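# Tray the two pistons closest in weight

## Task

Of the five pistons, find the pair whose weights are nearest to each other and place both in the steel parts tray, while none of the remaining three pistons touches the tray or hangs over it; the tray must end up resting flat on the bench, and the result only counts if it holds without the robot supporting anything, so open the grippers and pull the arms away at the end.

## Robot and tools

Robot: two 6-joint arms, left_arm and right_arm, each with a parallel gripper. In every row and every per-joint list the joint order is waist, shoulder, elbow, wrist pitch, wrist yaw, wrist roll; for each arm the gripper opening follows its six joints. Stated joint ranges (rad): waist -3.054 to 3.054, shoulder 0.000 to 3.142, elbow 0.000 to 2.356, wrist pitch -1.571 to 1.571, wrist yaw -1.571 to 1.571, wrist roll -3.142 to 3.142; a real end may differ by up to 0.010 rad.

Frame: one shared scene frame, origin at the table centre, table surface at z = +0.020 m, +z up. The arms face each other across the table; left_arm's base is on the +y side. The names do not refer to image sides. Each gripper's fingers point along its own +x and close along its y. end_effector_position is the point midway between the pads, 3 to 4 cm short of the fingertips; the printed value can be off, worse at long reach.

execute_actions(actions): a list of actions run in sequence. Each action is a list of 1 to 15 rows, one row per 1/30 s control step; a short action repeats its final row until 15 steps (0.5 s) pass. A row is 14 numbers in [-1, 1]: left_arm's six joint offsets then its opening, then right_arm's six offsets then its opening. Joint numbers are offsets measured from the angles the arm had when that action began (not from the preceding row); for the first action in a call, from the last angles reported. Scale: 1.0 equals 0.9615 rad for waist, shoulder and elbow, 1.713 rad for wrist pitch, 1.767 for wrist yaw, 1.728 for wrist roll. Opening is absolute, not an offset: +1 fully open, empty fingers touch near -0.80, anything lower adds nothing; closing from full open needs about 0.5 s. An action asking any joint to move outward more than 0.010 rad beyond its range is rejected for both arms; if the first action fails this, or any action is malformed, nothing in the call runs. A joint pushed past its real end stops there and the result reports "joint sent to its limit" (absence of that line does not prove there is room). An empty list just returns state and images.

Per step, each joint's target is kept within a lead of its measured angle: 0.211 rad (waist, shoulder, elbow), 0.213 (wrist pitch), 0.267 (wrist yaw), 0.228 (wrist roll); and if the targets would put the gripper more than 70 mm from where it is, all are scaled back. So large offsets need several actions; an unfinished motion may stall, so command the remainder. Friction can leave joints short, especially at long reach; check Joint positions after moving.

move(target, speed, blocking): target is one 14-number row as above, with joint offsets taken from the Joint positions in the latest result that printed them (not from wherever the arm is when the move starts); openings are absolute and applied at the start. All joints of both arms progress proportionally, so grippers follow curves. speed (0.01 to 2 rad/s, default 0.5) is the top rate of the joint with the largest travel; path duration is clamped to 0.5 to 10 s (longer paths are cut off at 10 s). Moves ignore obstacles and the other arm; faster motion and targets set deeper past a contact mean harder impacts and pushes. The move: line reports the ending (done, off_target, moving, held, fault), limits=held or limits=none, and each arm's joint furthest from target. blocking=false returns after 0.5 s while motion continues; until a result shows it finished, other moves and execute_actions are refused, so use wait(0) or stop. To keep pressing as before, send offsets from Joint positions to Joint targets.

wait(seconds): 0 to 10 s with last commands held; returns early if a running move ends. stop(): brakes a running move (needs room); fingers continue. zoom_image(camera, region): camera is cam_left_wrist or cam_right_wrist (both 504x504), region [x0, y0, x1, y1] in pixels from the top-left, at most 504 by 504. finished_scene(scene): ends the current scene, given its number, irreversibly; the goal must already hold stably. Replying without a tool call ends everything.

Results: a state line per arm (position in m, quaternion wxyz, velocities in m/s and rad/s); Joint positions and Joint velocities per arm (rad, rad/s) plus pad gap in m (0.088 fully open); Joint targets (what joints are currently driven toward); grip_measured on the command scale. grip readings may be biased by about 1 mm per gripper and read up to 0.061 narrower when squeezing hard. To hold, command about 0.07 below grip_measured; less is gentler. Parts thinner than about 3 mm get proportionally less force. Pad force tops out around 34 to 49 N. "joint command not followed" means a clearance check altered joint targets.

Safety: load limits (N m) waist 17.4, shoulder 21.6, elbow 21.5, wrist pitch 5.67, wrist yaw 5.65, wrist roll 5.3, including held weight; reaching one freezes that arm for 10 s and drops the rest of the call. Holding loads heats motors: MOTOR HOT from 50 °C, OVER-TEMPERATURE FAULT at 95 °C, and if not cooled within 30 to 60 s the arm and gripper go limp. Never let the arms collide or press on each other. Do not knock or put anything off the table. Avoid drops, slips, slams and hard pushes. Expect occasional tugs on held parts or nudges to loose ones. The robot holds its last command while you think. Judge piston weights by what the scene offers (e.g. size or how they respond when lifted).

Each tool is called in YAML: its name, and indented under it one key for each argument.

## Session

I'll start by looking at the current state.

execute_actions:
  actions: []

Scene clock: 0.00 s.
left_arm: end_effector_position=(+0.3685, +0.4243, +0.3172) grip_measured=+0.829 end_effector_quat_wxyz=(+0.741, -0.157, +0.614, -0.220) end_effector_velocity=(+0.000, +0.000, -0.001) end_effector_angular_velocity=(+0.008, -0.001, +0.004) | right_arm: end_effector_position=(-0.2983, -0.1984, +0.2842) grip_measured=+0.840 end_effector_quat_wxyz=(-0.109, -0.634, -0.098, +0.759) end_effector_velocity=(+0.002, -0.001, +0.000) end_effector_angular_velocity=(-0.012, -0.001, -0.009)
Joint names: [waist, shoulder, elbow, wrist pitch, wrist yaw, wrist roll]
Joint positions: left_arm=[ 1.848  1.598  1.424 -1.39   0.571  0.358  0.08 ] | right_arm=[ 0.681  1.971  2.027 -1.522 -0.144 -0.995  0.08 ]
Joint velocities: left_arm=[-0.002 -0.002 -0.002  0.007 -0.007 -0.007  0.   ] | right_arm=[-0.002 -0.002 -0.002 -0.007 -0.007  0.007  0.   ]
Motor temperatures (°C, as the motors report them): left_arm=[24 24 24 26 24 23] | right_arm=[25 22 24 25 25 24]
Heat: left arm: hottest wrist pitch 26 °C (+0.0 °C/min); right arm: hottest waist 25 °C (+0.0 °C/min).
Joint targets: left_arm=[1.848 1.598 1.424 -1.390 0.571 0.358] | right_arm=[0.681 1.971 2.027 -1.522 -0.144 -0.995]

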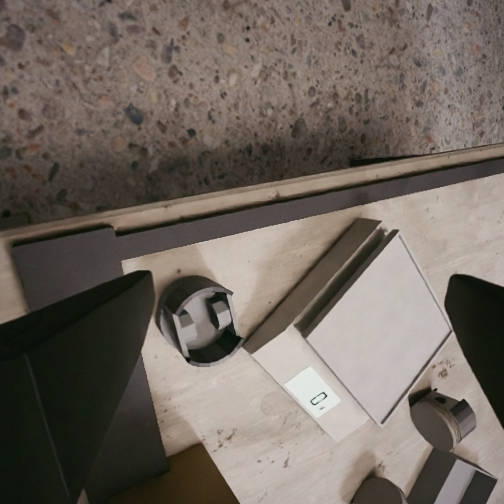

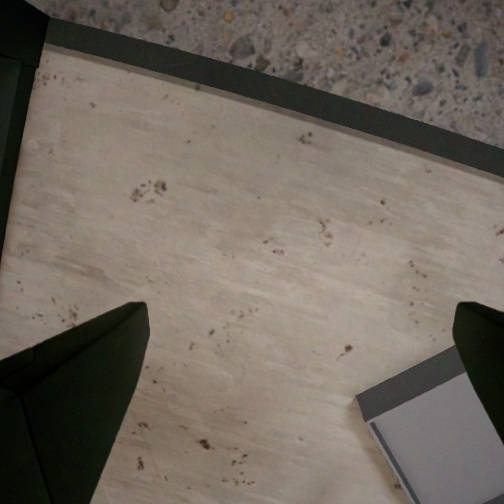

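move:
  target: [0,0,0,0,-0.323,-0.207,1, 0,0,0,0,0.0815,0.576,1]
  speed: 1.0

Scene clock: 4.67 s.
left_arm: end_effector_position=(+0.3473, +0.5023, +0.2934) grip_measured=+0.989 end_effector_quat_wxyz=(-0.704, +0.094, -0.698, -0.092) end_effector_velocity=(-0.002, -0.000, +0.000) end_effector_angular_velocity=(+0.005, +0.009, +0.005) | right_arm: end_effector_position=(-0.2848, -0.1823, +0.2827) grip_measured=+1.000 end_effector_quat_wxyz=(+0.255, -0.628, +0.232, +0.698) end_effector_velocity=(-0.003, -0.003, -0.001) end_effector_angular_velocity=(-0.016, +0.017, -0.003)
Joint names: [waist, shoulder, elbow, wrist pitch, wrist yaw, wrist roll]
Joint positions: left_arm=[ 1.848  1.598  1.424 -1.39   0.003  0.004  0.087] | right_arm=[ 0.681  1.971  2.027 -1.522 -0.004 -0.003  0.088]
Joint velocities: left_arm=[-0.002 -0.002 -0.002 -0.007 -0.007 -0.007 -0.   ] | right_arm=[ 0.002 -0.002 -0.007  0.007 -0.022  0.007  0.   ]
Motor temperatures (°C, as the motors report them): left_arm=[24 25 25 26 24 23] | right_arm=[25 24 24 26 25 24]
Heat: left arm: hottest wrist pitch 26 °C (+0.0 °C/min); right arm: hottest wrist pitch 26 °C (+0.0 °C/min).
Joint targets: left_arm=[1.848 1.598 1.424 -1.390 0.000 0.001] | right_arm=[0.681 1.971 2.027 -1.522 0.000 0.001]
move: done; limits=none; left_arm: farthest joint: the wrist roll, 0.004 radians from its target (0.358 radians at the start); right_arm: farthest joint: the wrist yaw, 0.004 radians from its target (0.144 radians at the start)

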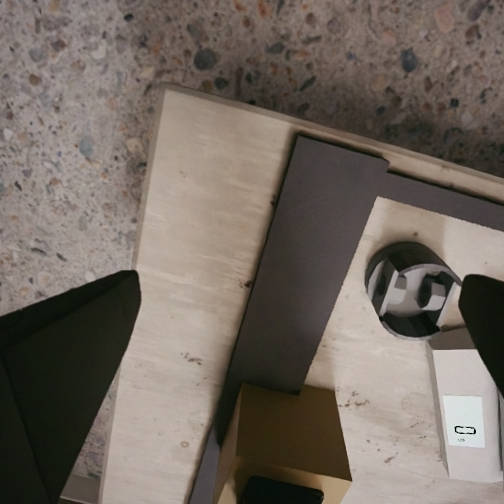

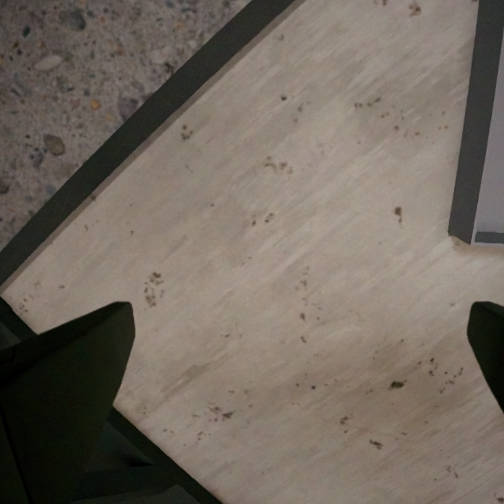

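move:
  target: [-0.75,0,0,0,0,0,1, -0.5,0,0,0,0,0,1]
  speed: 1.0

Scene clock: 7.33 s.
left_arm: end_effector_position=(+0.3290, +0.3062, +0.2934) grip_measured=+0.989 end_effector_quat_wxyz=(+0.691, +0.157, +0.687, -0.161) end_effector_velocity=(-0.004, +0.003, -0.001) end_effector_angular_velocity=(+0.018, +0.021, +0.005) | right_arm: end_effector_position=(-0.1361, -0.0750, +0.2827) grip_measured=+1.000 end_effector_quat_wxyz=(+0.413, -0.555, +0.374, +0.617) end_effector_velocity=(+0.002, -0.005, -0.000) end_effector_angular_velocity=(-0.024, +0.001, -0.024)
Joint names: [waist, shoulder, elbow, wrist pitch, wrist yaw, wrist roll]
Joint positions: left_arm=[ 1.13   1.598  1.424 -1.39   0.003  0.004  0.087] | right_arm=[ 0.203  1.971  2.027 -1.522 -0.004 -0.002  0.088]
Joint velocities: left_arm=[-0.002  0.002 -0.002 -0.022 -0.007 -0.007 -0.   ] | right_arm=[-0.002 -0.002 -0.002 -0.022 -0.007  0.022  0.   ]
Motor temperatures (°C, as the motors report them): left_arm=[24 25 25 26 24 23] | right_arm=[25 25 25 26 25 24]
Heat: left arm: hottest wrist pitch 26 °C (+0.0 °C/min); right arm: hottest wrist pitch 26 °C (+8.2 °C/min).
Joint targets: left_arm=[1.127 1.598 1.424 -1.390 0.003 0.004] | right_arm=[0.201 1.971 2.027 -1.522 -0.004 -0.003]
move: done; limits=none; left_arm: farthest joint: the waist, 0.004 radians from its target (0.721 radians at the start); right_arm: farthest joint: the waist, 0.003 radians from its target (0.481 radians at the start)

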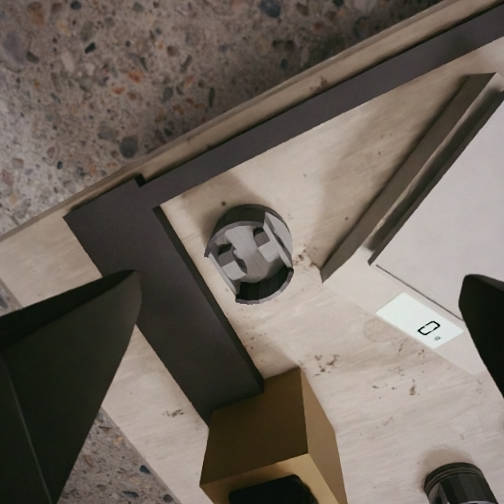

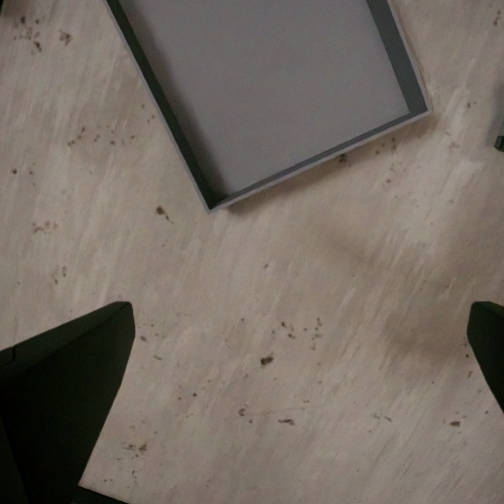

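move:
  target: [-0.6,0,0,0.25,0,0,1, -0.55,0,0,0.2,0,0,1]
  speed: 1.0

Scene clock: 12.37 s.
left_arm: end_effector_position=(+0.2689, +0.1122, +0.3134) grip_measured=+0.989 end_effector_quat_wxyz=(+0.733, +0.265, +0.470, -0.415) end_effector_velocity=(-0.001, +0.002, -0.001) end_effector_angular_velocity=(+0.005, +0.006, +0.021) | right_arm: end_effector_position=(+0.0746, +0.0201, +0.3027) grip_measured=+1.000 end_effector_quat_wxyz=(+0.638, -0.349, +0.404, +0.555) end_effector_velocity=(-0.002, -0.002, -0.000) end_effector_angular_velocity=(-0.006, +0.011, +0.027)
Joint names: [waist, shoulder, elbow, wrist pitch, wrist yaw, wrist roll]
Joint positions: left_arm=[ 0.557  1.598  1.424 -0.965  0.004  0.004  0.087] | right_arm=[-0.325  1.971  2.027 -1.182 -0.004 -0.002  0.088]
Joint velocities: left_arm=[-0.002 -0.002 -0.002 -0.007 -0.007 -0.022 -0.   ] | right_arm=[-0.002 -0.002 -0.002 -0.007 -0.022 -0.022  0.   ]
Motor temperatures (°C, as the motors report them): left_arm=[24 26 25 26 24 23] | right_arm=[25 26 25 26 25 24]
Heat: left arm: hottest shoulder 26 °C (+0.0 °C/min); right arm: hottest shoulder 26 °C (+4.9 °C/min).
Joint targets: left_arm=[0.554 1.598 1.424 -0.962 0.003 0.004] | right_arm=[-0.326 1.971 2.027 -1.180 -0.004 -0.002]
move: done; limits=none; left_arm: farthest joint: the waist, 0.004 radians from its target (0.577 radians at the start); right_arm: farthest joint: the wrist pitch, 0.002 radians from its target (0.343 radians at the start)

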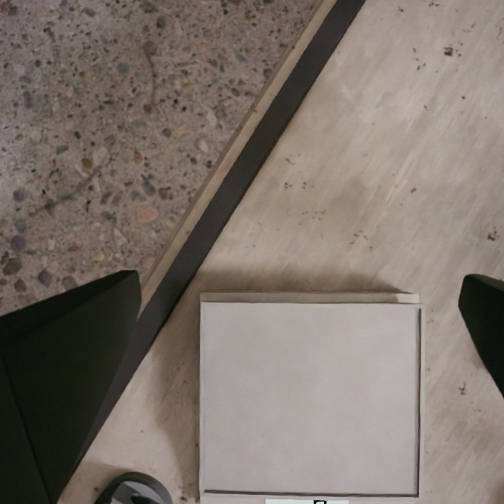

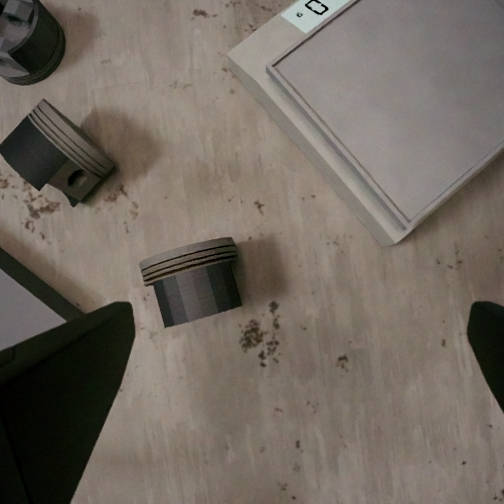

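move:
  target: [0,0,0,0,0,0,1, 0.36,0,0,0.17,0,0,1]
  speed: 1.0

Scene clock: 15.40 s.
left_arm: end_effector_position=(+0.2688, +0.1120, +0.3134) grip_measured=+0.989 end_effector_quat_wxyz=(+0.733, +0.265, +0.470, -0.415) end_effector_velocity=(-0.002, +0.001, -0.001) end_effector_angular_velocity=(+0.011, -0.005, -0.011) | right_arm: end_effector_position=(-0.0938, +0.0665, +0.3378) grip_measured=+1.000 end_effector_quat_wxyz=(+0.576, -0.315, +0.256, +0.710) end_effector_velocity=(-0.002, -0.002, +0.003) end_effector_angular_velocity=(-0.002, +0.021, +0.007)
Joint names: [waist, shoulder, elbow, wrist pitch, wrist yaw, wrist roll]
Joint positions: left_arm=[ 0.556  1.598  1.424 -0.965  0.004  0.004  0.087] | right_arm=[ 0.021  1.971  2.027 -0.892 -0.004 -0.002  0.088]
Joint velocities: left_arm=[-0.007 -0.002 -0.002 -0.007 -0.007  0.007  0.   ] | right_arm=[-0.002 -0.007  0.002 -0.007 -0.022  0.007  0.   ]
Motor temperatures (°C, as the motors report them): left_arm=[24 26 26 27 24 23] | right_arm=[25 27 26 26 25 24]
Heat: left arm: hottest wrist pitch 27 °C (+3.9 °C/min); right arm: hottest shoulder 27 °C (+7.8 °C/min).
Joint targets: left_arm=[0.556 1.598 1.424 -0.965 0.004 0.004] | right_arm=[0.021 1.971 2.027 -0.890 -0.004 -0.002]
move: done; limits=none; left_arm: farthest joint: the waist, 0.001 radians from its target (0.001 radians at the start); right_arm: farthest joint: the wrist pitch, 0.001 radians from its target (0.290 radians at the start)

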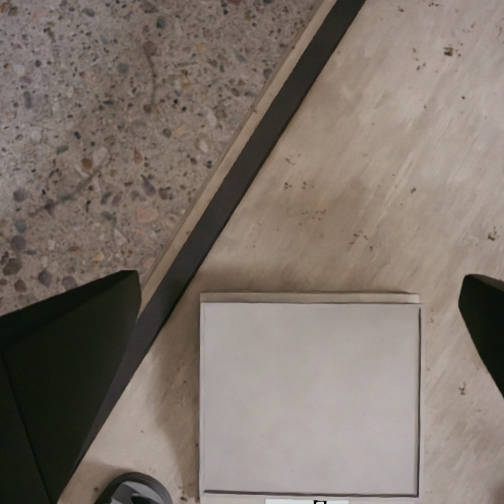

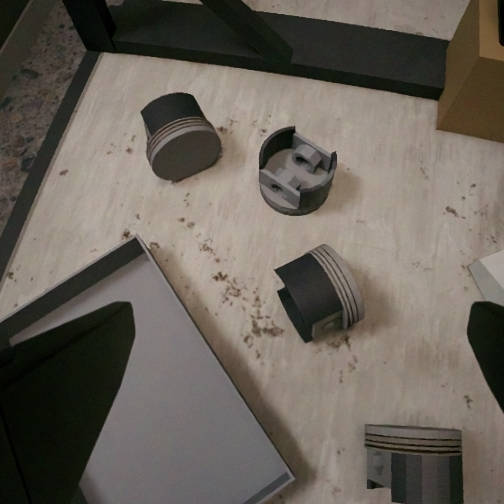

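move:
  target: [0.667,-0.168,-0.680,0.035,0,-0.18,1, -0.22,-1,-0.756,0.02,0,0,1]
  speed: 1.0

Scene clock: 22.20 s.
left_arm: end_effector_position=(+0.2777, +0.3464, +0.1716) grip_measured=+0.989 end_effector_quat_wxyz=(+0.707, +0.027, +0.706, -0.030) end_effector_velocity=(-0.002, +0.001, -0.000) end_effector_angular_velocity=(+0.010, +0.004, +0.020) | right_arm: end_effector_position=(+0.0105, -0.1511, +0.4195) grip_measured=+1.000 end_effector_quat_wxyz=(+0.679, -0.197, +0.197, +0.679) end_effector_velocity=(-0.000, -0.001, -0.002) end_effector_angular_velocity=(-0.007, -0.002, +0.008)
Joint names: [waist, shoulder, elbow, wrist pitch, wrist yaw, wrist roll]
Joint positions: left_arm=[ 1.195  1.442  0.782 -0.908  0.004 -0.304  0.087] | right_arm=[-0.187  1.016  1.311 -0.859 -0.004 -0.002  0.088]
Joint velocities: left_arm=[-0.002 -0.002 -0.002 -0.007 -0.007 -0.022 -0.   ] | right_arm=[-0.002 -0.002 -0.002 -0.007 -0.007 -0.007  0.   ]
Motor temperatures (°C, as the motors report them): left_arm=[24 27 26 27 24 23] | right_arm=[25 29 27 27 25 24]
Heat: left arm: hottest shoulder 27 °C (+2.7 °C/min); right arm: hottest shoulder 29 °C (+10.8 °C/min).
Joint targets: left_arm=[1.198 1.436 0.770 -0.905 0.004 -0.307] | right_arm=[-0.191 1.010 1.300 -0.858 -0.004 -0.002]
move: off_target (left_arm, right_arm); limits=none; left_arm: farthest joint: the elbow, 0.012 radians from its target (0.654 radians at the start); right_arm: farthest joint: the elbow, 0.011 radians from its target (0.727 radians at the start)

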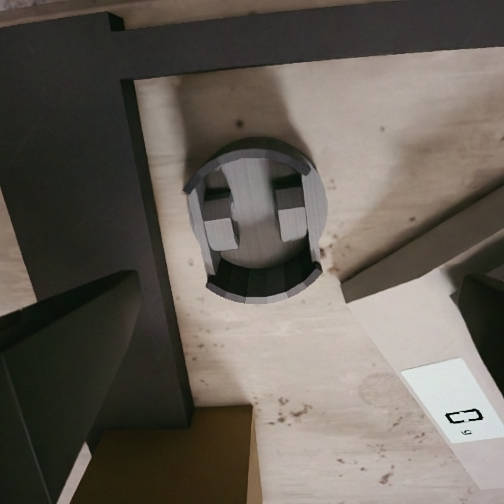

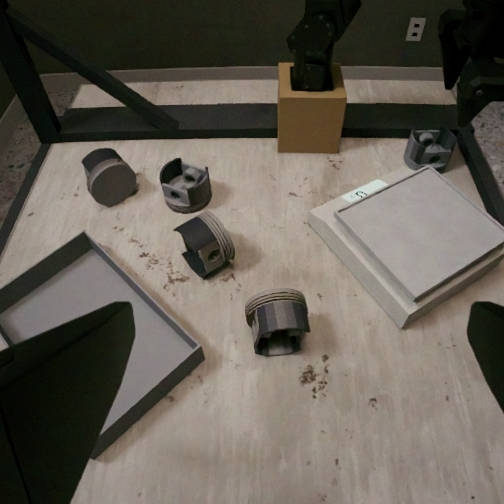

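move:
  target: [0.058,0.160,-0.166,0.176,0,-0.022,0.65, 0,0,0,0,0,0,1]
  speed: 0.5

Scene clock: 24.70 s.
left_arm: end_effector_position=(+0.2812, +0.3573, +0.1110) grip_measured=+0.653 end_effector_quat_wxyz=(+0.708, -0.004, +0.706, +0.000) end_effector_velocity=(-0.002, +0.004, +0.001) end_effector_angular_velocity=(+0.026, +0.009, -0.010) | right_arm: end_effector_position=(+0.0105, -0.1511, +0.4195) grip_measured=+1.000 end_effector_quat_wxyz=(+0.679, -0.197, +0.197, +0.679) end_effector_velocity=(+0.003, -0.001, -0.004) end_effector_angular_velocity=(-0.012, -0.010, -0.010)
Joint names: [waist, shoulder, elbow, wrist pitch, wrist yaw, wrist roll]
Joint positions: left_arm=[ 1.247  1.59   0.633 -0.609  0.004 -0.339  0.071] | right_arm=[-0.187  1.016  1.311 -0.859 -0.004 -0.002  0.088]
Joint velocities: left_arm=[-0.002 -0.002  0.002 -0.022 -0.022  0.007 -0.   ] | right_arm=[-0.007 -0.002 -0.007 -0.007  0.007 -0.007  0.   ]
Motor temperatures (°C, as the motors report them): left_arm=[24 27 26 27 24 23] | right_arm=[25 28 27 27 25 24]
Heat: left arm: hottest shoulder 27 °C (+2.4 °C/min); right arm: hottest shoulder 28 °C (+7.3 °C/min).
Joint targets: left_arm=[1.250 1.596 0.623 -0.606 0.004 -0.342] | right_arm=[-0.187 1.016 1.312 -0.859 -0.004 -0.002]
move: off_target (left_arm); limits=none; left_arm: farthest joint: the elbow, 0.011 radians from its target (0.160 radians at the start); right_arm: farthest joint: the waist, 0.000 radians from its target (0.000 radians at the start)

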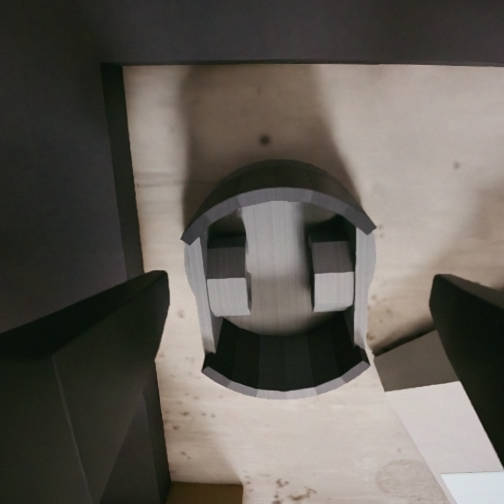

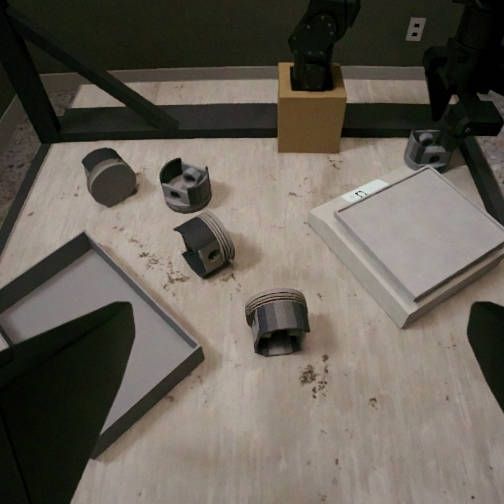

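move:
  target: [0.023,0.110,-0.060,0.085,0,0.012,0.65, 0,0,0,0,0,0,1]
  speed: 0.3

Scene clock: 27.10 s.
left_arm: end_effector_position=(+0.2812, +0.3617, +0.0831) grip_measured=+0.653 end_effector_quat_wxyz=(+0.707, -0.004, +0.707, +0.002) end_effector_velocity=(-0.005, -0.000, -0.002) end_effector_angular_velocity=(-0.002, +0.019, +0.005) | right_arm: end_effector_position=(+0.0105, -0.1511, +0.4195) grip_measured=+1.000 end_effector_quat_wxyz=(+0.679, -0.197, +0.197, +0.679) end_effector_velocity=(-0.000, +0.000, +0.001) end_effector_angular_velocity=(+0.007, -0.002, +0.008)
Joint names: [waist, shoulder, elbow, wrist pitch, wrist yaw, wrist roll]
Joint positions: left_arm=[ 1.267  1.689  0.585 -0.467  0.004 -0.321  0.071] | right_arm=[-0.187  1.016  1.311 -0.859 -0.004 -0.002  0.088]
Joint velocities: left_arm=[-0.002  0.002 -0.007 -0.007  0.007 -0.007 -0.   ] | right_arm=[-0.002 -0.002 -0.002  0.007 -0.007 -0.007  0.   ]
Motor temperatures (°C, as the motors report them): left_arm=[24 27 26 27 24 23] | right_arm=[25 28 27 27 25 24]
Heat: left arm: hottest shoulder 27 °C (+2.2 °C/min); right arm: hottest shoulder 28 °C (+6.6 °C/min).
Joint targets: left_arm=[1.270 1.696 0.575 -0.464 0.004 -0.318] | right_arm=[-0.187 1.016 1.311 -0.859 -0.004 -0.002]
move: done; limits=none; left_arm: farthest joint: the elbow, 0.010 radians from its target (0.058 radians at the start); right_arm: farthest joint: the waist, 0.000 radians from its target (0.000 radians at the start)

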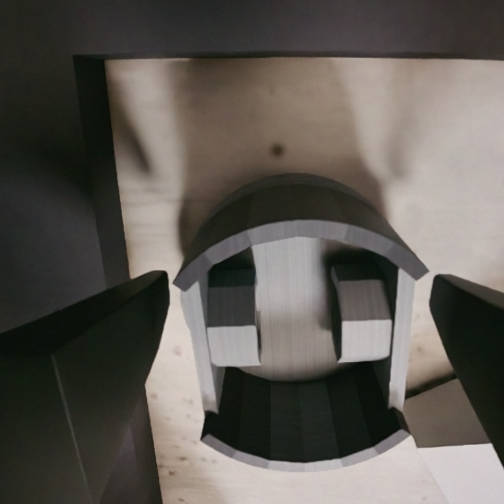

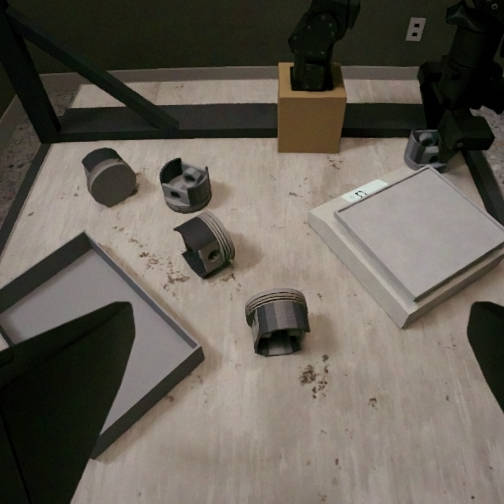

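execute_actions:
  actions:
    - [[0,0,0,0,0,0,0.55,0,0,0,0,0,0,1],[0,0,0,0,0,0,0.5,0,0,0,0,0,0,1],[0,0,0,0,0,0,0.45,0,0,0,0,0,0,1],[0,0,0,0,0,0,0.4,0,0,0,0,0,0,1],[0,0,0,0,0,0,0.36,0,0,0,0,0,0,1],[0,0,0,0,0,0,0.32,0,0,0,0,0,0,1],[0,0,0,0,0,0,0.29,0,0,0,0,0,0,1],[0,0,0,0,0,0,0.26,0,0,0,0,0,0,1],[0,0,0,0,0,0,0.23,0,0,0,0,0,0,1],[0,0,0,0,0,0,0.2,0,0,0,0,0,0,1],[0,0,0,0,0,0,0.17,0,0,0,0,0,0,1]]

Scene clock: 28.23 s.
left_arm: end_effector_position=(+0.2812, +0.3617, +0.0831) grip_measured=+0.280 end_effector_quat_wxyz=(+0.707, -0.004, +0.708, +0.002) end_effector_velocity=(-0.002, +0.002, +0.000) end_effector_angular_velocity=(+0.009, +0.005, +0.010) | right_arm: end_effector_position=(+0.0105, -0.1511, +0.4195) grip_measured=+1.000 end_effector_quat_wxyz=(+0.679, -0.197, +0.197, +0.679) end_effector_velocity=(-0.000, -0.001, -0.002) end_effector_angular_velocity=(-0.007, -0.002, +0.008)
Joint names: [waist, shoulder, elbow, wrist pitch, wrist yaw, wrist roll]
Joint positions: left_arm=[ 1.267  1.689  0.585 -0.467  0.004 -0.321  0.053] | right_arm=[-0.187  1.016  1.311 -0.859 -0.004 -0.002  0.088]
Joint velocities: left_arm=[ 0.002 -0.002 -0.002 -0.007 -0.007 -0.007 -0.   ] | right_arm=[-0.002 -0.002 -0.002 -0.007 -0.007 -0.007  0.   ]
Motor temperatures (°C, as the motors report them): left_arm=[24 27 26 27 24 23] | right_arm=[25 28 27 27 25 24]
Heat: left arm: hottest shoulder 27 °C (+2.1 °C/min); right arm: hottest shoulder 28 °C (+6.4 °C/min).
Joint targets: left_arm=[1.267 1.689 0.585 -0.467 0.004 -0.321] | right_arm=[-0.187 1.016 1.311 -0.859 -0.004 -0.002]

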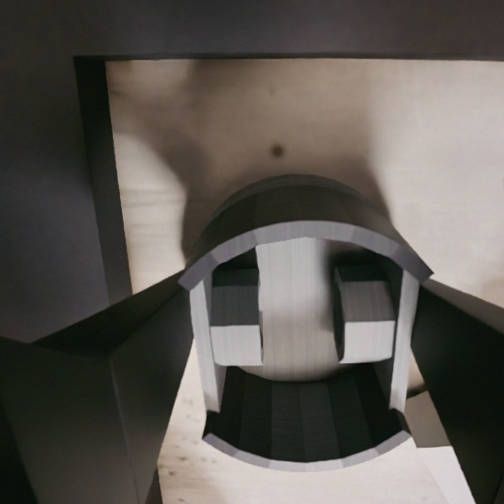

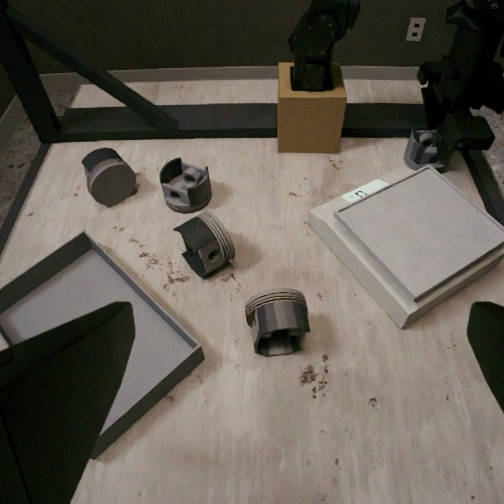

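zoom_image:
  camera: "cam_right_wrist"
  region: [290, 120, 504, 340]

Region (290, 120, 504, 340) of cam_right_wrist's 504x504 image, scaled by 2.291, with more detail than that image has; it fills the left 490 columns of this view, and the rest is white.

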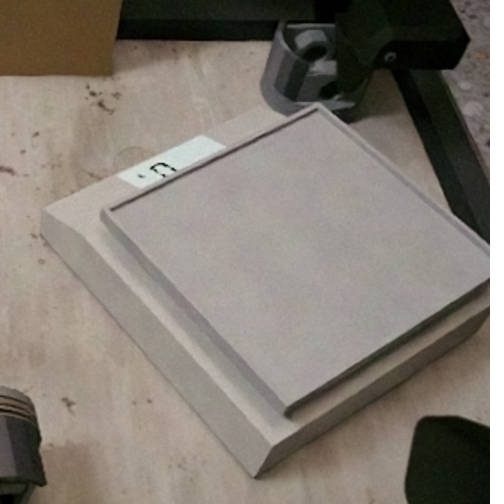

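move:
  target: [0,-0.272,0.22,-0.27,0,0,0.19, 0,0,0,0,0,0,1]
  speed: 0.7

move:
  target: [-0.715,0.408,0.39,0.012,0,0.19,0.19, 0,0,0,0,0,0,1]
  speed: 0.8

Scene clock: 31.60 s.
left_arm: end_effector_position=(+0.2791, +0.3624, +0.1722) grip_measured=+0.280 end_effector_quat_wxyz=(+0.702, -0.003, +0.712, +0.003) end_effector_velocity=(-0.002, +0.001, +0.001) end_effector_angular_velocity=(+0.008, +0.000, +0.005) | right_arm: end_effector_position=(+0.0105, -0.1511, +0.4195) grip_measured=+1.000 end_effector_quat_wxyz=(+0.679, -0.197, +0.197, +0.679) end_effector_velocity=(-0.000, -0.000, -0.003) end_effector_angular_velocity=(-0.012, +0.023, -0.008)
Joint names: [waist, shoulder, elbow, wrist pitch, wrist yaw, wrist roll]
Joint positions: left_arm=[ 1.267  1.437  0.78  -0.926  0.004 -0.321  0.053] | right_arm=[-0.187  1.016  1.311 -0.859 -0.004 -0.002  0.088]
Joint velocities: left_arm=[-0.002 -0.007 -0.002 -0.007 -0.007 -0.007 -0.   ] | right_arm=[-0.002  0.002 -0.002 -0.007 -0.007  0.022  0.   ]
Motor temperatures (°C, as the motors report them): left_arm=[24 27 26 27 24 23] | right_arm=[25 28 28 28 25 24]
Heat: left arm: hottest shoulder 27 °C (+1.9 °C/min); right arm: hottest shoulder 28 °C (+5.7 °C/min).
Joint targets: left_arm=[1.267 1.427 0.797 -0.930 0.004 -0.321] | right_arm=[-0.187 1.016 1.311 -0.859 -0.004 -0.002]
move: off_target (left_arm); limits=none; left_arm: farthest joint: the elbow, 0.016 radians from its target (0.211 radians at the start); right_arm: farthest joint: the waist, 0.000 radians from its target (0.000 radians at the start)

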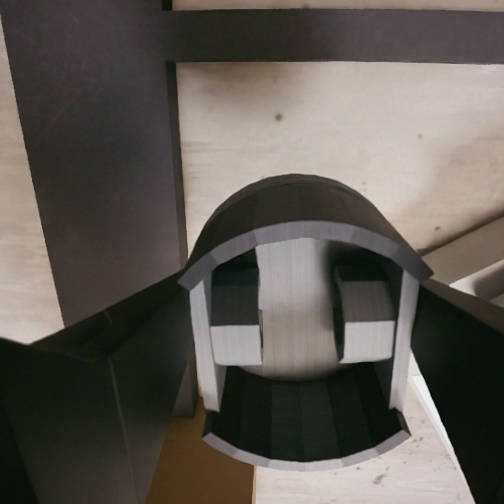

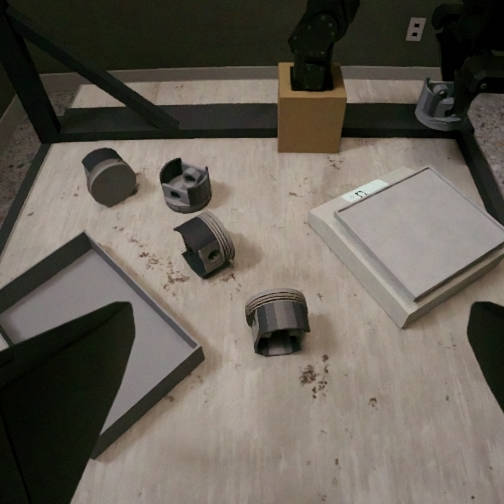

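Scene clock: 33.10 s.
left_arm: end_effector_position=(+0.2439, +0.1684, +0.1596) grip_measured=+0.280 end_effector_quat_wxyz=(+0.613, +0.342, +0.628, -0.337) end_effector_velocity=(-0.001, +0.002, -0.001) end_effector_angular_velocity=(+0.014, +0.000, +0.005) | right_arm: end_effector_position=(+0.0105, -0.1511, +0.4195) grip_measured=+1.000 end_effector_quat_wxyz=(+0.679, -0.197, +0.197, +0.679) end_effector_velocity=(-0.003, -0.002, -0.002) end_effector_angular_velocity=(-0.007, +0.018, +0.012)
Joint names: [waist, shoulder, elbow, wrist pitch, wrist yaw, wrist roll]
Joint positions: left_arm=[ 0.583  1.824  1.139 -0.907  0.005  0.004  0.053] | right_arm=[-0.187  1.016  1.311 -0.859 -0.004 -0.002  0.088]
Joint velocities: left_arm=[-0.002  0.002 -0.002 -0.007 -0.007 -0.007  0.   ] | right_arm=[-0.002 -0.007 -0.007 -0.007 -0.022  0.007  0.   ]
Motor temperatures (°C, as the motors report them): left_arm=[24 27 27 27 24 23] | right_arm=[25 27 28 28 25 24]
Heat: left arm: hottest shoulder 27 °C (+1.8 °C/min); right arm: hottest elbow 28 °C (+5.4 °C/min).
Joint targets: left_arm=[0.579 1.829 1.155 -0.906 0.004 0.007] | right_arm=[-0.187 1.016 1.311 -0.859 -0.004 -0.002]
move: off_target (left_arm); limits=none; left_arm: farthest joint: the elbow, 0.016 radians from its target (0.375 radians at the start); right_arm: farthest joint: the waist, 0.000 radians from its target (0.000 radians at the start)

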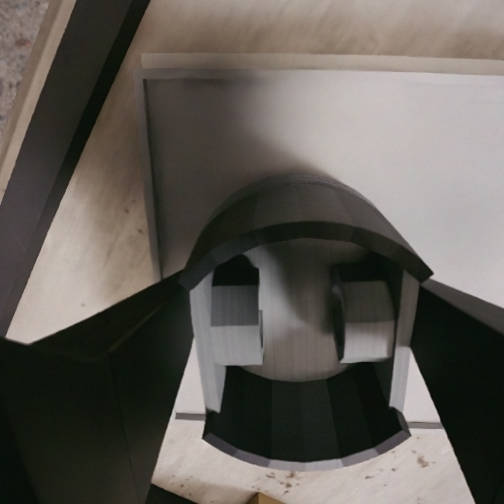

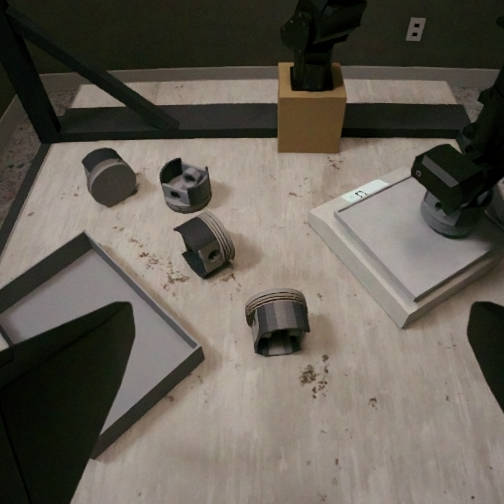

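move:
  target: [0.027,0.066,0.034,0.038,0,0,0.19, 0,0,0,0,0,0,1]
  speed: 0.15

Scene clock: 34.77 s.
left_arm: end_effector_position=(+0.2566, +0.1608, +0.1476) grip_measured=+0.280 end_effector_quat_wxyz=(+0.622, +0.332, +0.626, -0.334) end_effector_velocity=(-0.001, -0.004, +0.001) end_effector_angular_velocity=(-0.014, -0.001, +0.000) | right_arm: end_effector_position=(+0.0105, -0.1511, +0.4195) grip_measured=+1.000 end_effector_quat_wxyz=(+0.679, -0.197, +0.197, +0.679) end_effector_velocity=(-0.000, +0.000, +0.001) end_effector_angular_velocity=(+0.007, -0.002, +0.008)
Joint names: [waist, shoulder, elbow, wrist pitch, wrist yaw, wrist roll]
Joint positions: left_arm=[ 0.604  1.877  1.155 -0.852  0.006  0.004  0.053] | right_arm=[-0.187  1.016  1.311 -0.859 -0.004 -0.002  0.088]
Joint velocities: left_arm=[-0.007 -0.002  0.002  0.007  0.007 -0.007 -0.   ] | right_arm=[-0.002 -0.002 -0.002  0.007 -0.007 -0.007  0.   ]
Motor temperatures (°C, as the motors report them): left_arm=[24 27 27 27 24 23] | right_arm=[25 27 28 28 25 24]
Heat: left arm: hottest shoulder 27 °C (+1.7 °C/min); right arm: hottest elbow 28 °C (+5.2 °C/min).
Joint targets: left_arm=[0.609 1.888 1.172 -0.842 0.005 0.004] | right_arm=[-0.187 1.016 1.311 -0.859 -0.004 -0.002]
move: off_target (left_arm); limits=none; left_arm: farthest joint: the elbow, 0.017 radians from its target (0.033 radians at the start); right_arm: farthest joint: the waist, 0.000 radians from its target (0.000 radians at the start)

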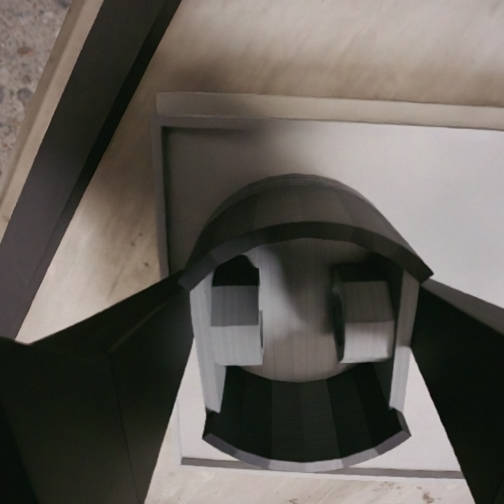

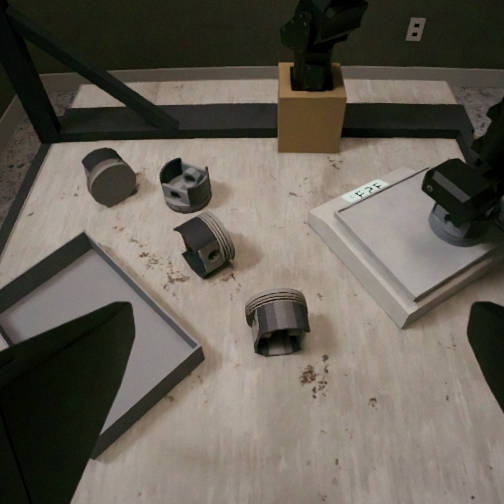

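execute_actions:
  actions:
    - [[0,0,0,0,0,0,0.3,0,0,0,0,0,0,1],[0,0,0,0,0,0,0.4,0,0,0,0,0,0,1],[0,0,0,0,0,0,0.5,0,0,0,0,0,0,1],[0,0,0,0,0,0,0.62,0,0,0,0,0,0,1]]

move:
  target: [0,-0.18,0.068,-0.13,0,0,0.62, 0,0,0,0,0,0,1]
  speed: 0.6

Scene clock: 39.37 s.
left_arm: end_effector_position=(+0.2567, +0.1608, +0.1475) grip_measured=+0.609 end_effector_quat_wxyz=(+0.622, +0.332, +0.626, -0.334) end_effector_velocity=(+0.000, +0.003, +0.000) end_effector_angular_velocity=(+0.010, -0.002, -0.005) | right_arm: end_effector_position=(+0.0105, -0.1511, +0.4195) grip_measured=+1.000 end_effector_quat_wxyz=(+0.679, -0.197, +0.197, +0.679) end_effector_velocity=(+0.003, -0.001, -0.002) end_effector_angular_velocity=(-0.007, -0.010, -0.010)
Joint names: [waist, shoulder, elbow, wrist pitch, wrist yaw, wrist roll]
Joint positions: left_arm=[ 0.604  1.877  1.155 -0.852  0.006  0.004  0.069] | right_arm=[-0.187  1.016  1.311 -0.859 -0.004 -0.002  0.088]
Joint velocities: left_arm=[ 0.002 -0.002 -0.002 -0.007 -0.007  0.007  0.003] | right_arm=[-0.007 -0.002 -0.002 -0.007  0.007 -0.007  0.   ]
Motor temperatures (°C, as the motors report them): left_arm=[24 28 27 27 24 23] | right_arm=[25 27 29 29 25 24]
Heat: left arm: hottest shoulder 28 °C (+3.0 °C/min); right arm: hottest elbow 29 °C (+6.1 °C/min).
Joint targets: left_arm=[0.604 1.877 1.155 -0.852 0.006 0.004] | right_arm=[-0.187 1.016 1.311 -0.859 -0.004 -0.002]

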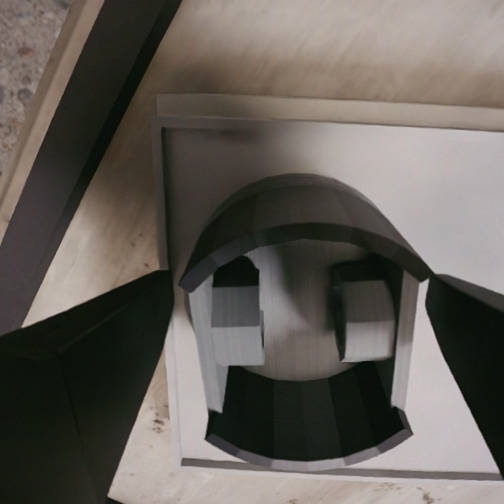

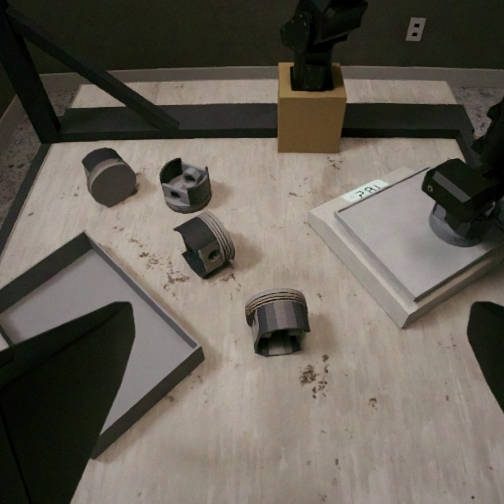

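Scene clock: 40.40 s.
left_arm: end_effector_position=(+0.2441, +0.1793, +0.2085) grip_measured=+0.617 end_effector_quat_wxyz=(+0.622, +0.332, +0.626, -0.334) end_effector_velocity=(-0.003, +0.005, +0.000) end_effector_angular_velocity=(+0.022, +0.006, +0.005) | right_arm: end_effector_position=(+0.0105, -0.1511, +0.4195) grip_measured=+1.000 end_effector_quat_wxyz=(+0.679, -0.197, +0.197, +0.679) end_effector_velocity=(-0.000, -0.000, -0.003) end_effector_angular_velocity=(-0.012, +0.010, -0.000)
Joint names: [waist, shoulder, elbow, wrist pitch, wrist yaw, wrist roll]
Joint positions: left_arm=[ 0.604  1.712  1.21  -1.071  0.006  0.004  0.069] | right_arm=[-0.187  1.016  1.311 -0.859 -0.004 -0.002  0.088]
Joint velocities: left_arm=[-0.002 -0.002 -0.002 -0.022 -0.007 -0.007 -0.   ] | right_arm=[-0.002  0.002 -0.002 -0.007 -0.007  0.007  0.   ]
Motor temperatures (°C, as the motors report them): left_arm=[24 28 27 27 24 23] | right_arm=[25 27 29 29 25 24]
Heat: left arm: hottest shoulder 28 °C (+3.0 °C/min); right arm: hottest elbow 29 °C (+5.9 °C/min).
Joint targets: left_arm=[0.604 1.704 1.220 -1.074 0.006 0.004] | right_arm=[-0.187 1.016 1.311 -0.859 -0.004 -0.002]
move: off_target (left_arm); limits=none; left_arm: farthest joint: the elbow, 0.011 radians from its target (0.065 radians at the start); right_arm: farthest joint: the waist, 0.000 radians from its target (0.000 radians at the start)

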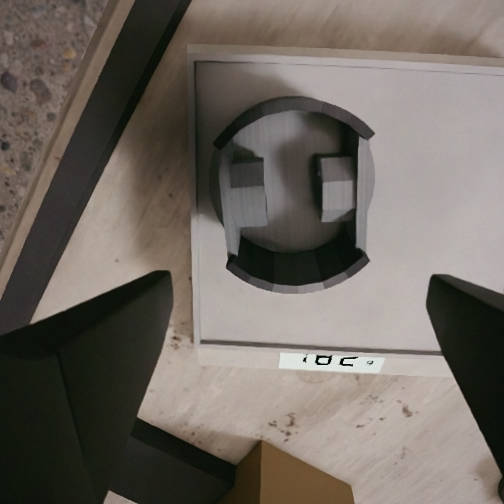

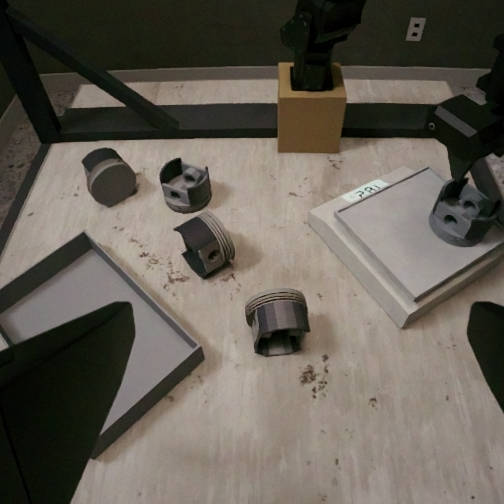

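zoom_image:
  camera: "cam_left_wrist"
  region: [260, 320, 400, 400]

zoom_image:
  camera: "cam_right_wrist"
  region: [325, 165, 405, 215]

Region (260, 320, 400, 400) of cam_left_wrist's 504x504 image, scaled by 3.600, with more detail than that image has; it fills the top 288 rows of this view, and the rest is white.

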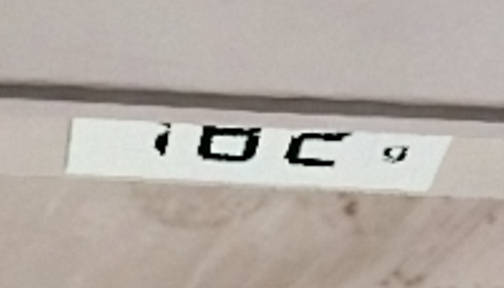

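Region (325, 165, 405, 215) of cam_right_wrist's 504x504 image, scaled by 6.300, with more detail than that image has; it fills the top 315 rows of this view, and the rest is white.

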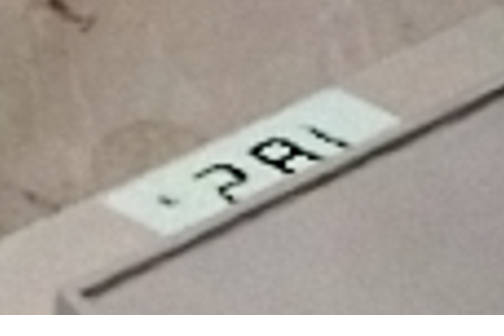

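move:
  target: [-0.65,-0.06,-0.15,0.05,0,0.25,0.7, -0.1,0.2,0.2,-0.05,0,0,1]
  speed: 1.2

move:
  target: [-0.935,-0.112,-0.30,0.106,0,0.42,0.7, 0,0,0,0,0,0,1]
  speed: 1.2

Scene clock: 43.67 s.
left_arm: end_effector_position=(+0.0681, +0.1477, +0.1901) grip_measured=+0.697 end_effector_quat_wxyz=(+0.370, +0.600, +0.375, -0.602) end_effector_velocity=(+0.001, +0.005, +0.000) end_effector_angular_velocity=(+0.021, -0.023, -0.000) | right_arm: end_effector_position=(+0.0399, -0.1198, +0.4268) grip_measured=+1.000 end_effector_quat_wxyz=(+0.701, -0.213, +0.235, +0.639) end_effector_velocity=(+0.001, -0.002, -0.002) end_effector_angular_velocity=(-0.008, -0.012, +0.012)
Joint names: [waist, shoulder, elbow, wrist pitch, wrist yaw, wrist roll]
Joint positions: left_arm=[-0.018  1.663  1.078 -0.988  0.006  0.433  0.073] | right_arm=[-0.28   1.198  1.495 -0.942 -0.004 -0.002  0.088]
Joint velocities: left_arm=[-0.007 -0.002 -0.002 -0.022 -0.022 -0.007 -0.   ] | right_arm=[-0.007 -0.002 -0.002 -0.007 -0.007 -0.022  0.   ]
Motor temperatures (°C, as the motors report them): left_arm=[24 28 27 27 24 23] | right_arm=[25 27 29 29 25 24]
Heat: left arm: hottest shoulder 28 °C (+2.7 °C/min); right arm: hottest elbow 29 °C (+5.5 °C/min).
Joint targets: left_arm=[-0.021 1.655 1.066 -0.986 0.006 0.436] | right_arm=[-0.283 1.208 1.504 -0.945 -0.004 -0.002]
move: off_target (left_arm); limits=none; left_arm: farthest joint: the elbow, 0.012 radians from its target (0.144 radians at the start); right_arm: farthest joint: the shoulder, 0.010 radians from its target (0.192 radians at the start)

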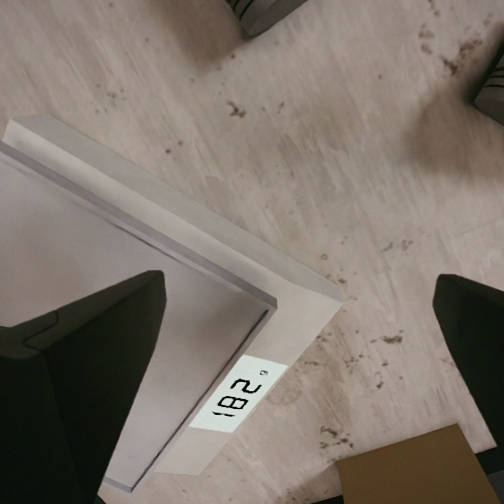

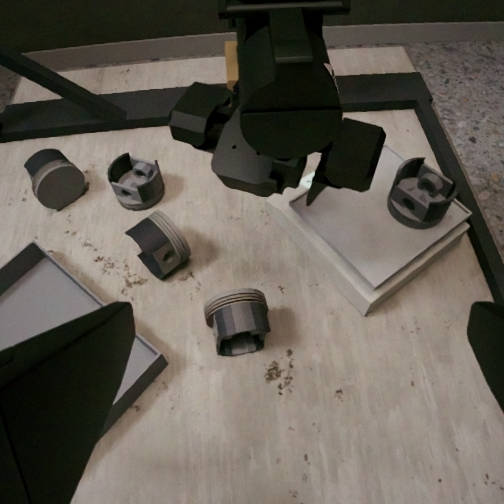

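Scene clock: 45.20 s.
left_arm: end_effector_position=(-0.1122, +0.2868, +0.1510) grip_measured=+0.697 end_effector_quat_wxyz=(-0.179, +0.683, -0.176, -0.686) end_effector_velocity=(+0.001, +0.002, +0.001) end_effector_angular_velocity=(-0.004, -0.006, -0.000) | right_arm: end_effector_position=(+0.0399, -0.1198, +0.4268) grip_measured=+1.000 end_effector_quat_wxyz=(+0.701, -0.213, +0.235, +0.639) end_effector_velocity=(+0.003, +0.000, +0.001) end_effector_angular_velocity=(+0.006, -0.011, -0.009)
Joint names: [waist, shoulder, elbow, wrist pitch, wrist yaw, wrist roll]
Joint positions: left_arm=[-0.914  1.563  0.801 -0.81   0.006  1.155  0.073] | right_arm=[-0.28   1.198  1.495 -0.942 -0.004 -0.002  0.088]
Joint velocities: left_arm=[-0.007 -0.007 -0.002 -0.007 -0.007 -0.007 -0.   ] | right_arm=[-0.007 -0.002 -0.002  0.007  0.007 -0.007  0.   ]
Motor temperatures (°C, as the motors report them): left_arm=[24 28 27 27 24 23] | right_arm=[25 26 29 29 25 24]
Heat: left arm: hottest shoulder 28 °C (+2.7 °C/min); right arm: hottest elbow 29 °C (+5.3 °C/min).
Joint targets: left_arm=[-0.917 1.555 0.789 -0.807 0.006 1.158] | right_arm=[-0.280 1.198 1.495 -0.942 -0.004 -0.002]
move: off_target (left_arm); limits=none; left_arm: farthest joint: the elbow, 0.011 radians from its target (0.288 radians at the start); right_arm: farthest joint: the waist, 0.000 radians from its target (0.000 radians at the start)

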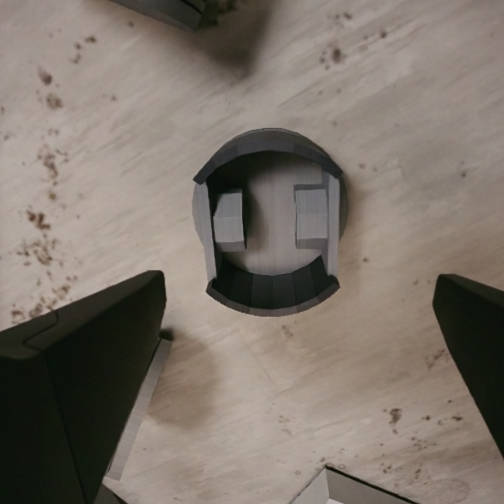

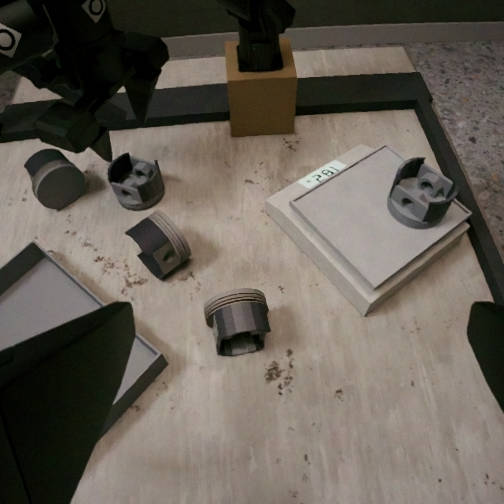

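move:
  target: [0.011,0.239,-0.110,0.188,0,0,0.7, 0,0,0,0,0,0,1]
  speed: 0.5

Scene clock: 48.70 s.
left_arm: end_effector_position=(-0.1175, +0.2805, +0.0828) grip_measured=+0.697 end_effector_quat_wxyz=(-0.177, +0.684, -0.174, -0.687) end_effector_velocity=(+0.008, +0.003, -0.002) end_effector_angular_velocity=(+0.002, -0.039, +0.005) | right_arm: end_effector_position=(+0.0399, -0.1198, +0.4268) grip_measured=+1.000 end_effector_quat_wxyz=(+0.701, -0.213, +0.235, +0.639) end_effector_velocity=(+0.003, +0.000, +0.001) end_effector_angular_velocity=(+0.006, -0.011, -0.009)
Joint names: [waist, shoulder, elbow, wrist pitch, wrist yaw, wrist roll]
Joint positions: left_arm=[-0.906  1.785  0.705 -0.491  0.006  1.155  0.073] | right_arm=[-0.28   1.198  1.495 -0.942 -0.004 -0.002  0.088]
Joint velocities: left_arm=[-0.002  0.002 -0.007 -0.022 -0.022 -0.007  0.   ] | right_arm=[-0.007 -0.002 -0.002  0.007  0.007 -0.007  0.   ]
Motor temperatures (°C, as the motors report them): left_arm=[24 28 27 27 24 23] | right_arm=[25 26 29 29 25 24]
Heat: left arm: hottest shoulder 28 °C (+2.5 °C/min); right arm: hottest elbow 29 °C (+4.9 °C/min).
Joint targets: left_arm=[-0.903 1.792 0.695 -0.488 0.006 1.155] | right_arm=[-0.280 1.198 1.495 -0.942 -0.004 -0.002]
move: done; limits=none; left_arm: farthest joint: the elbow, 0.009 radians from its target (0.106 radians at the start); right_arm: farthest joint: the waist, 0.000 radians from its target (0.000 radians at the start)

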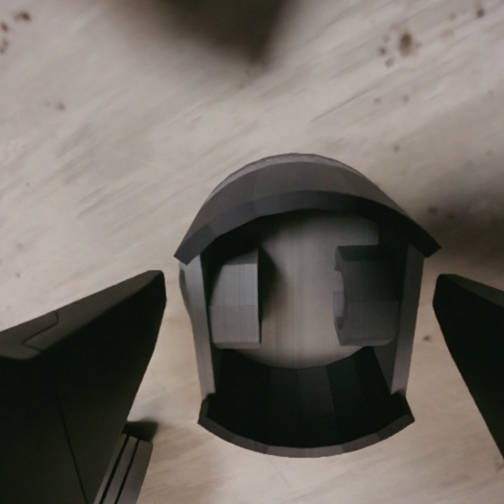

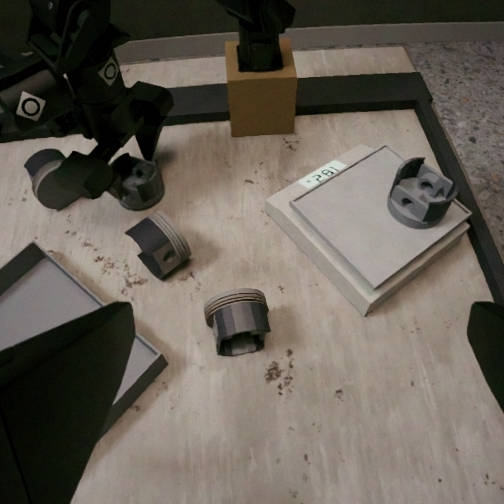

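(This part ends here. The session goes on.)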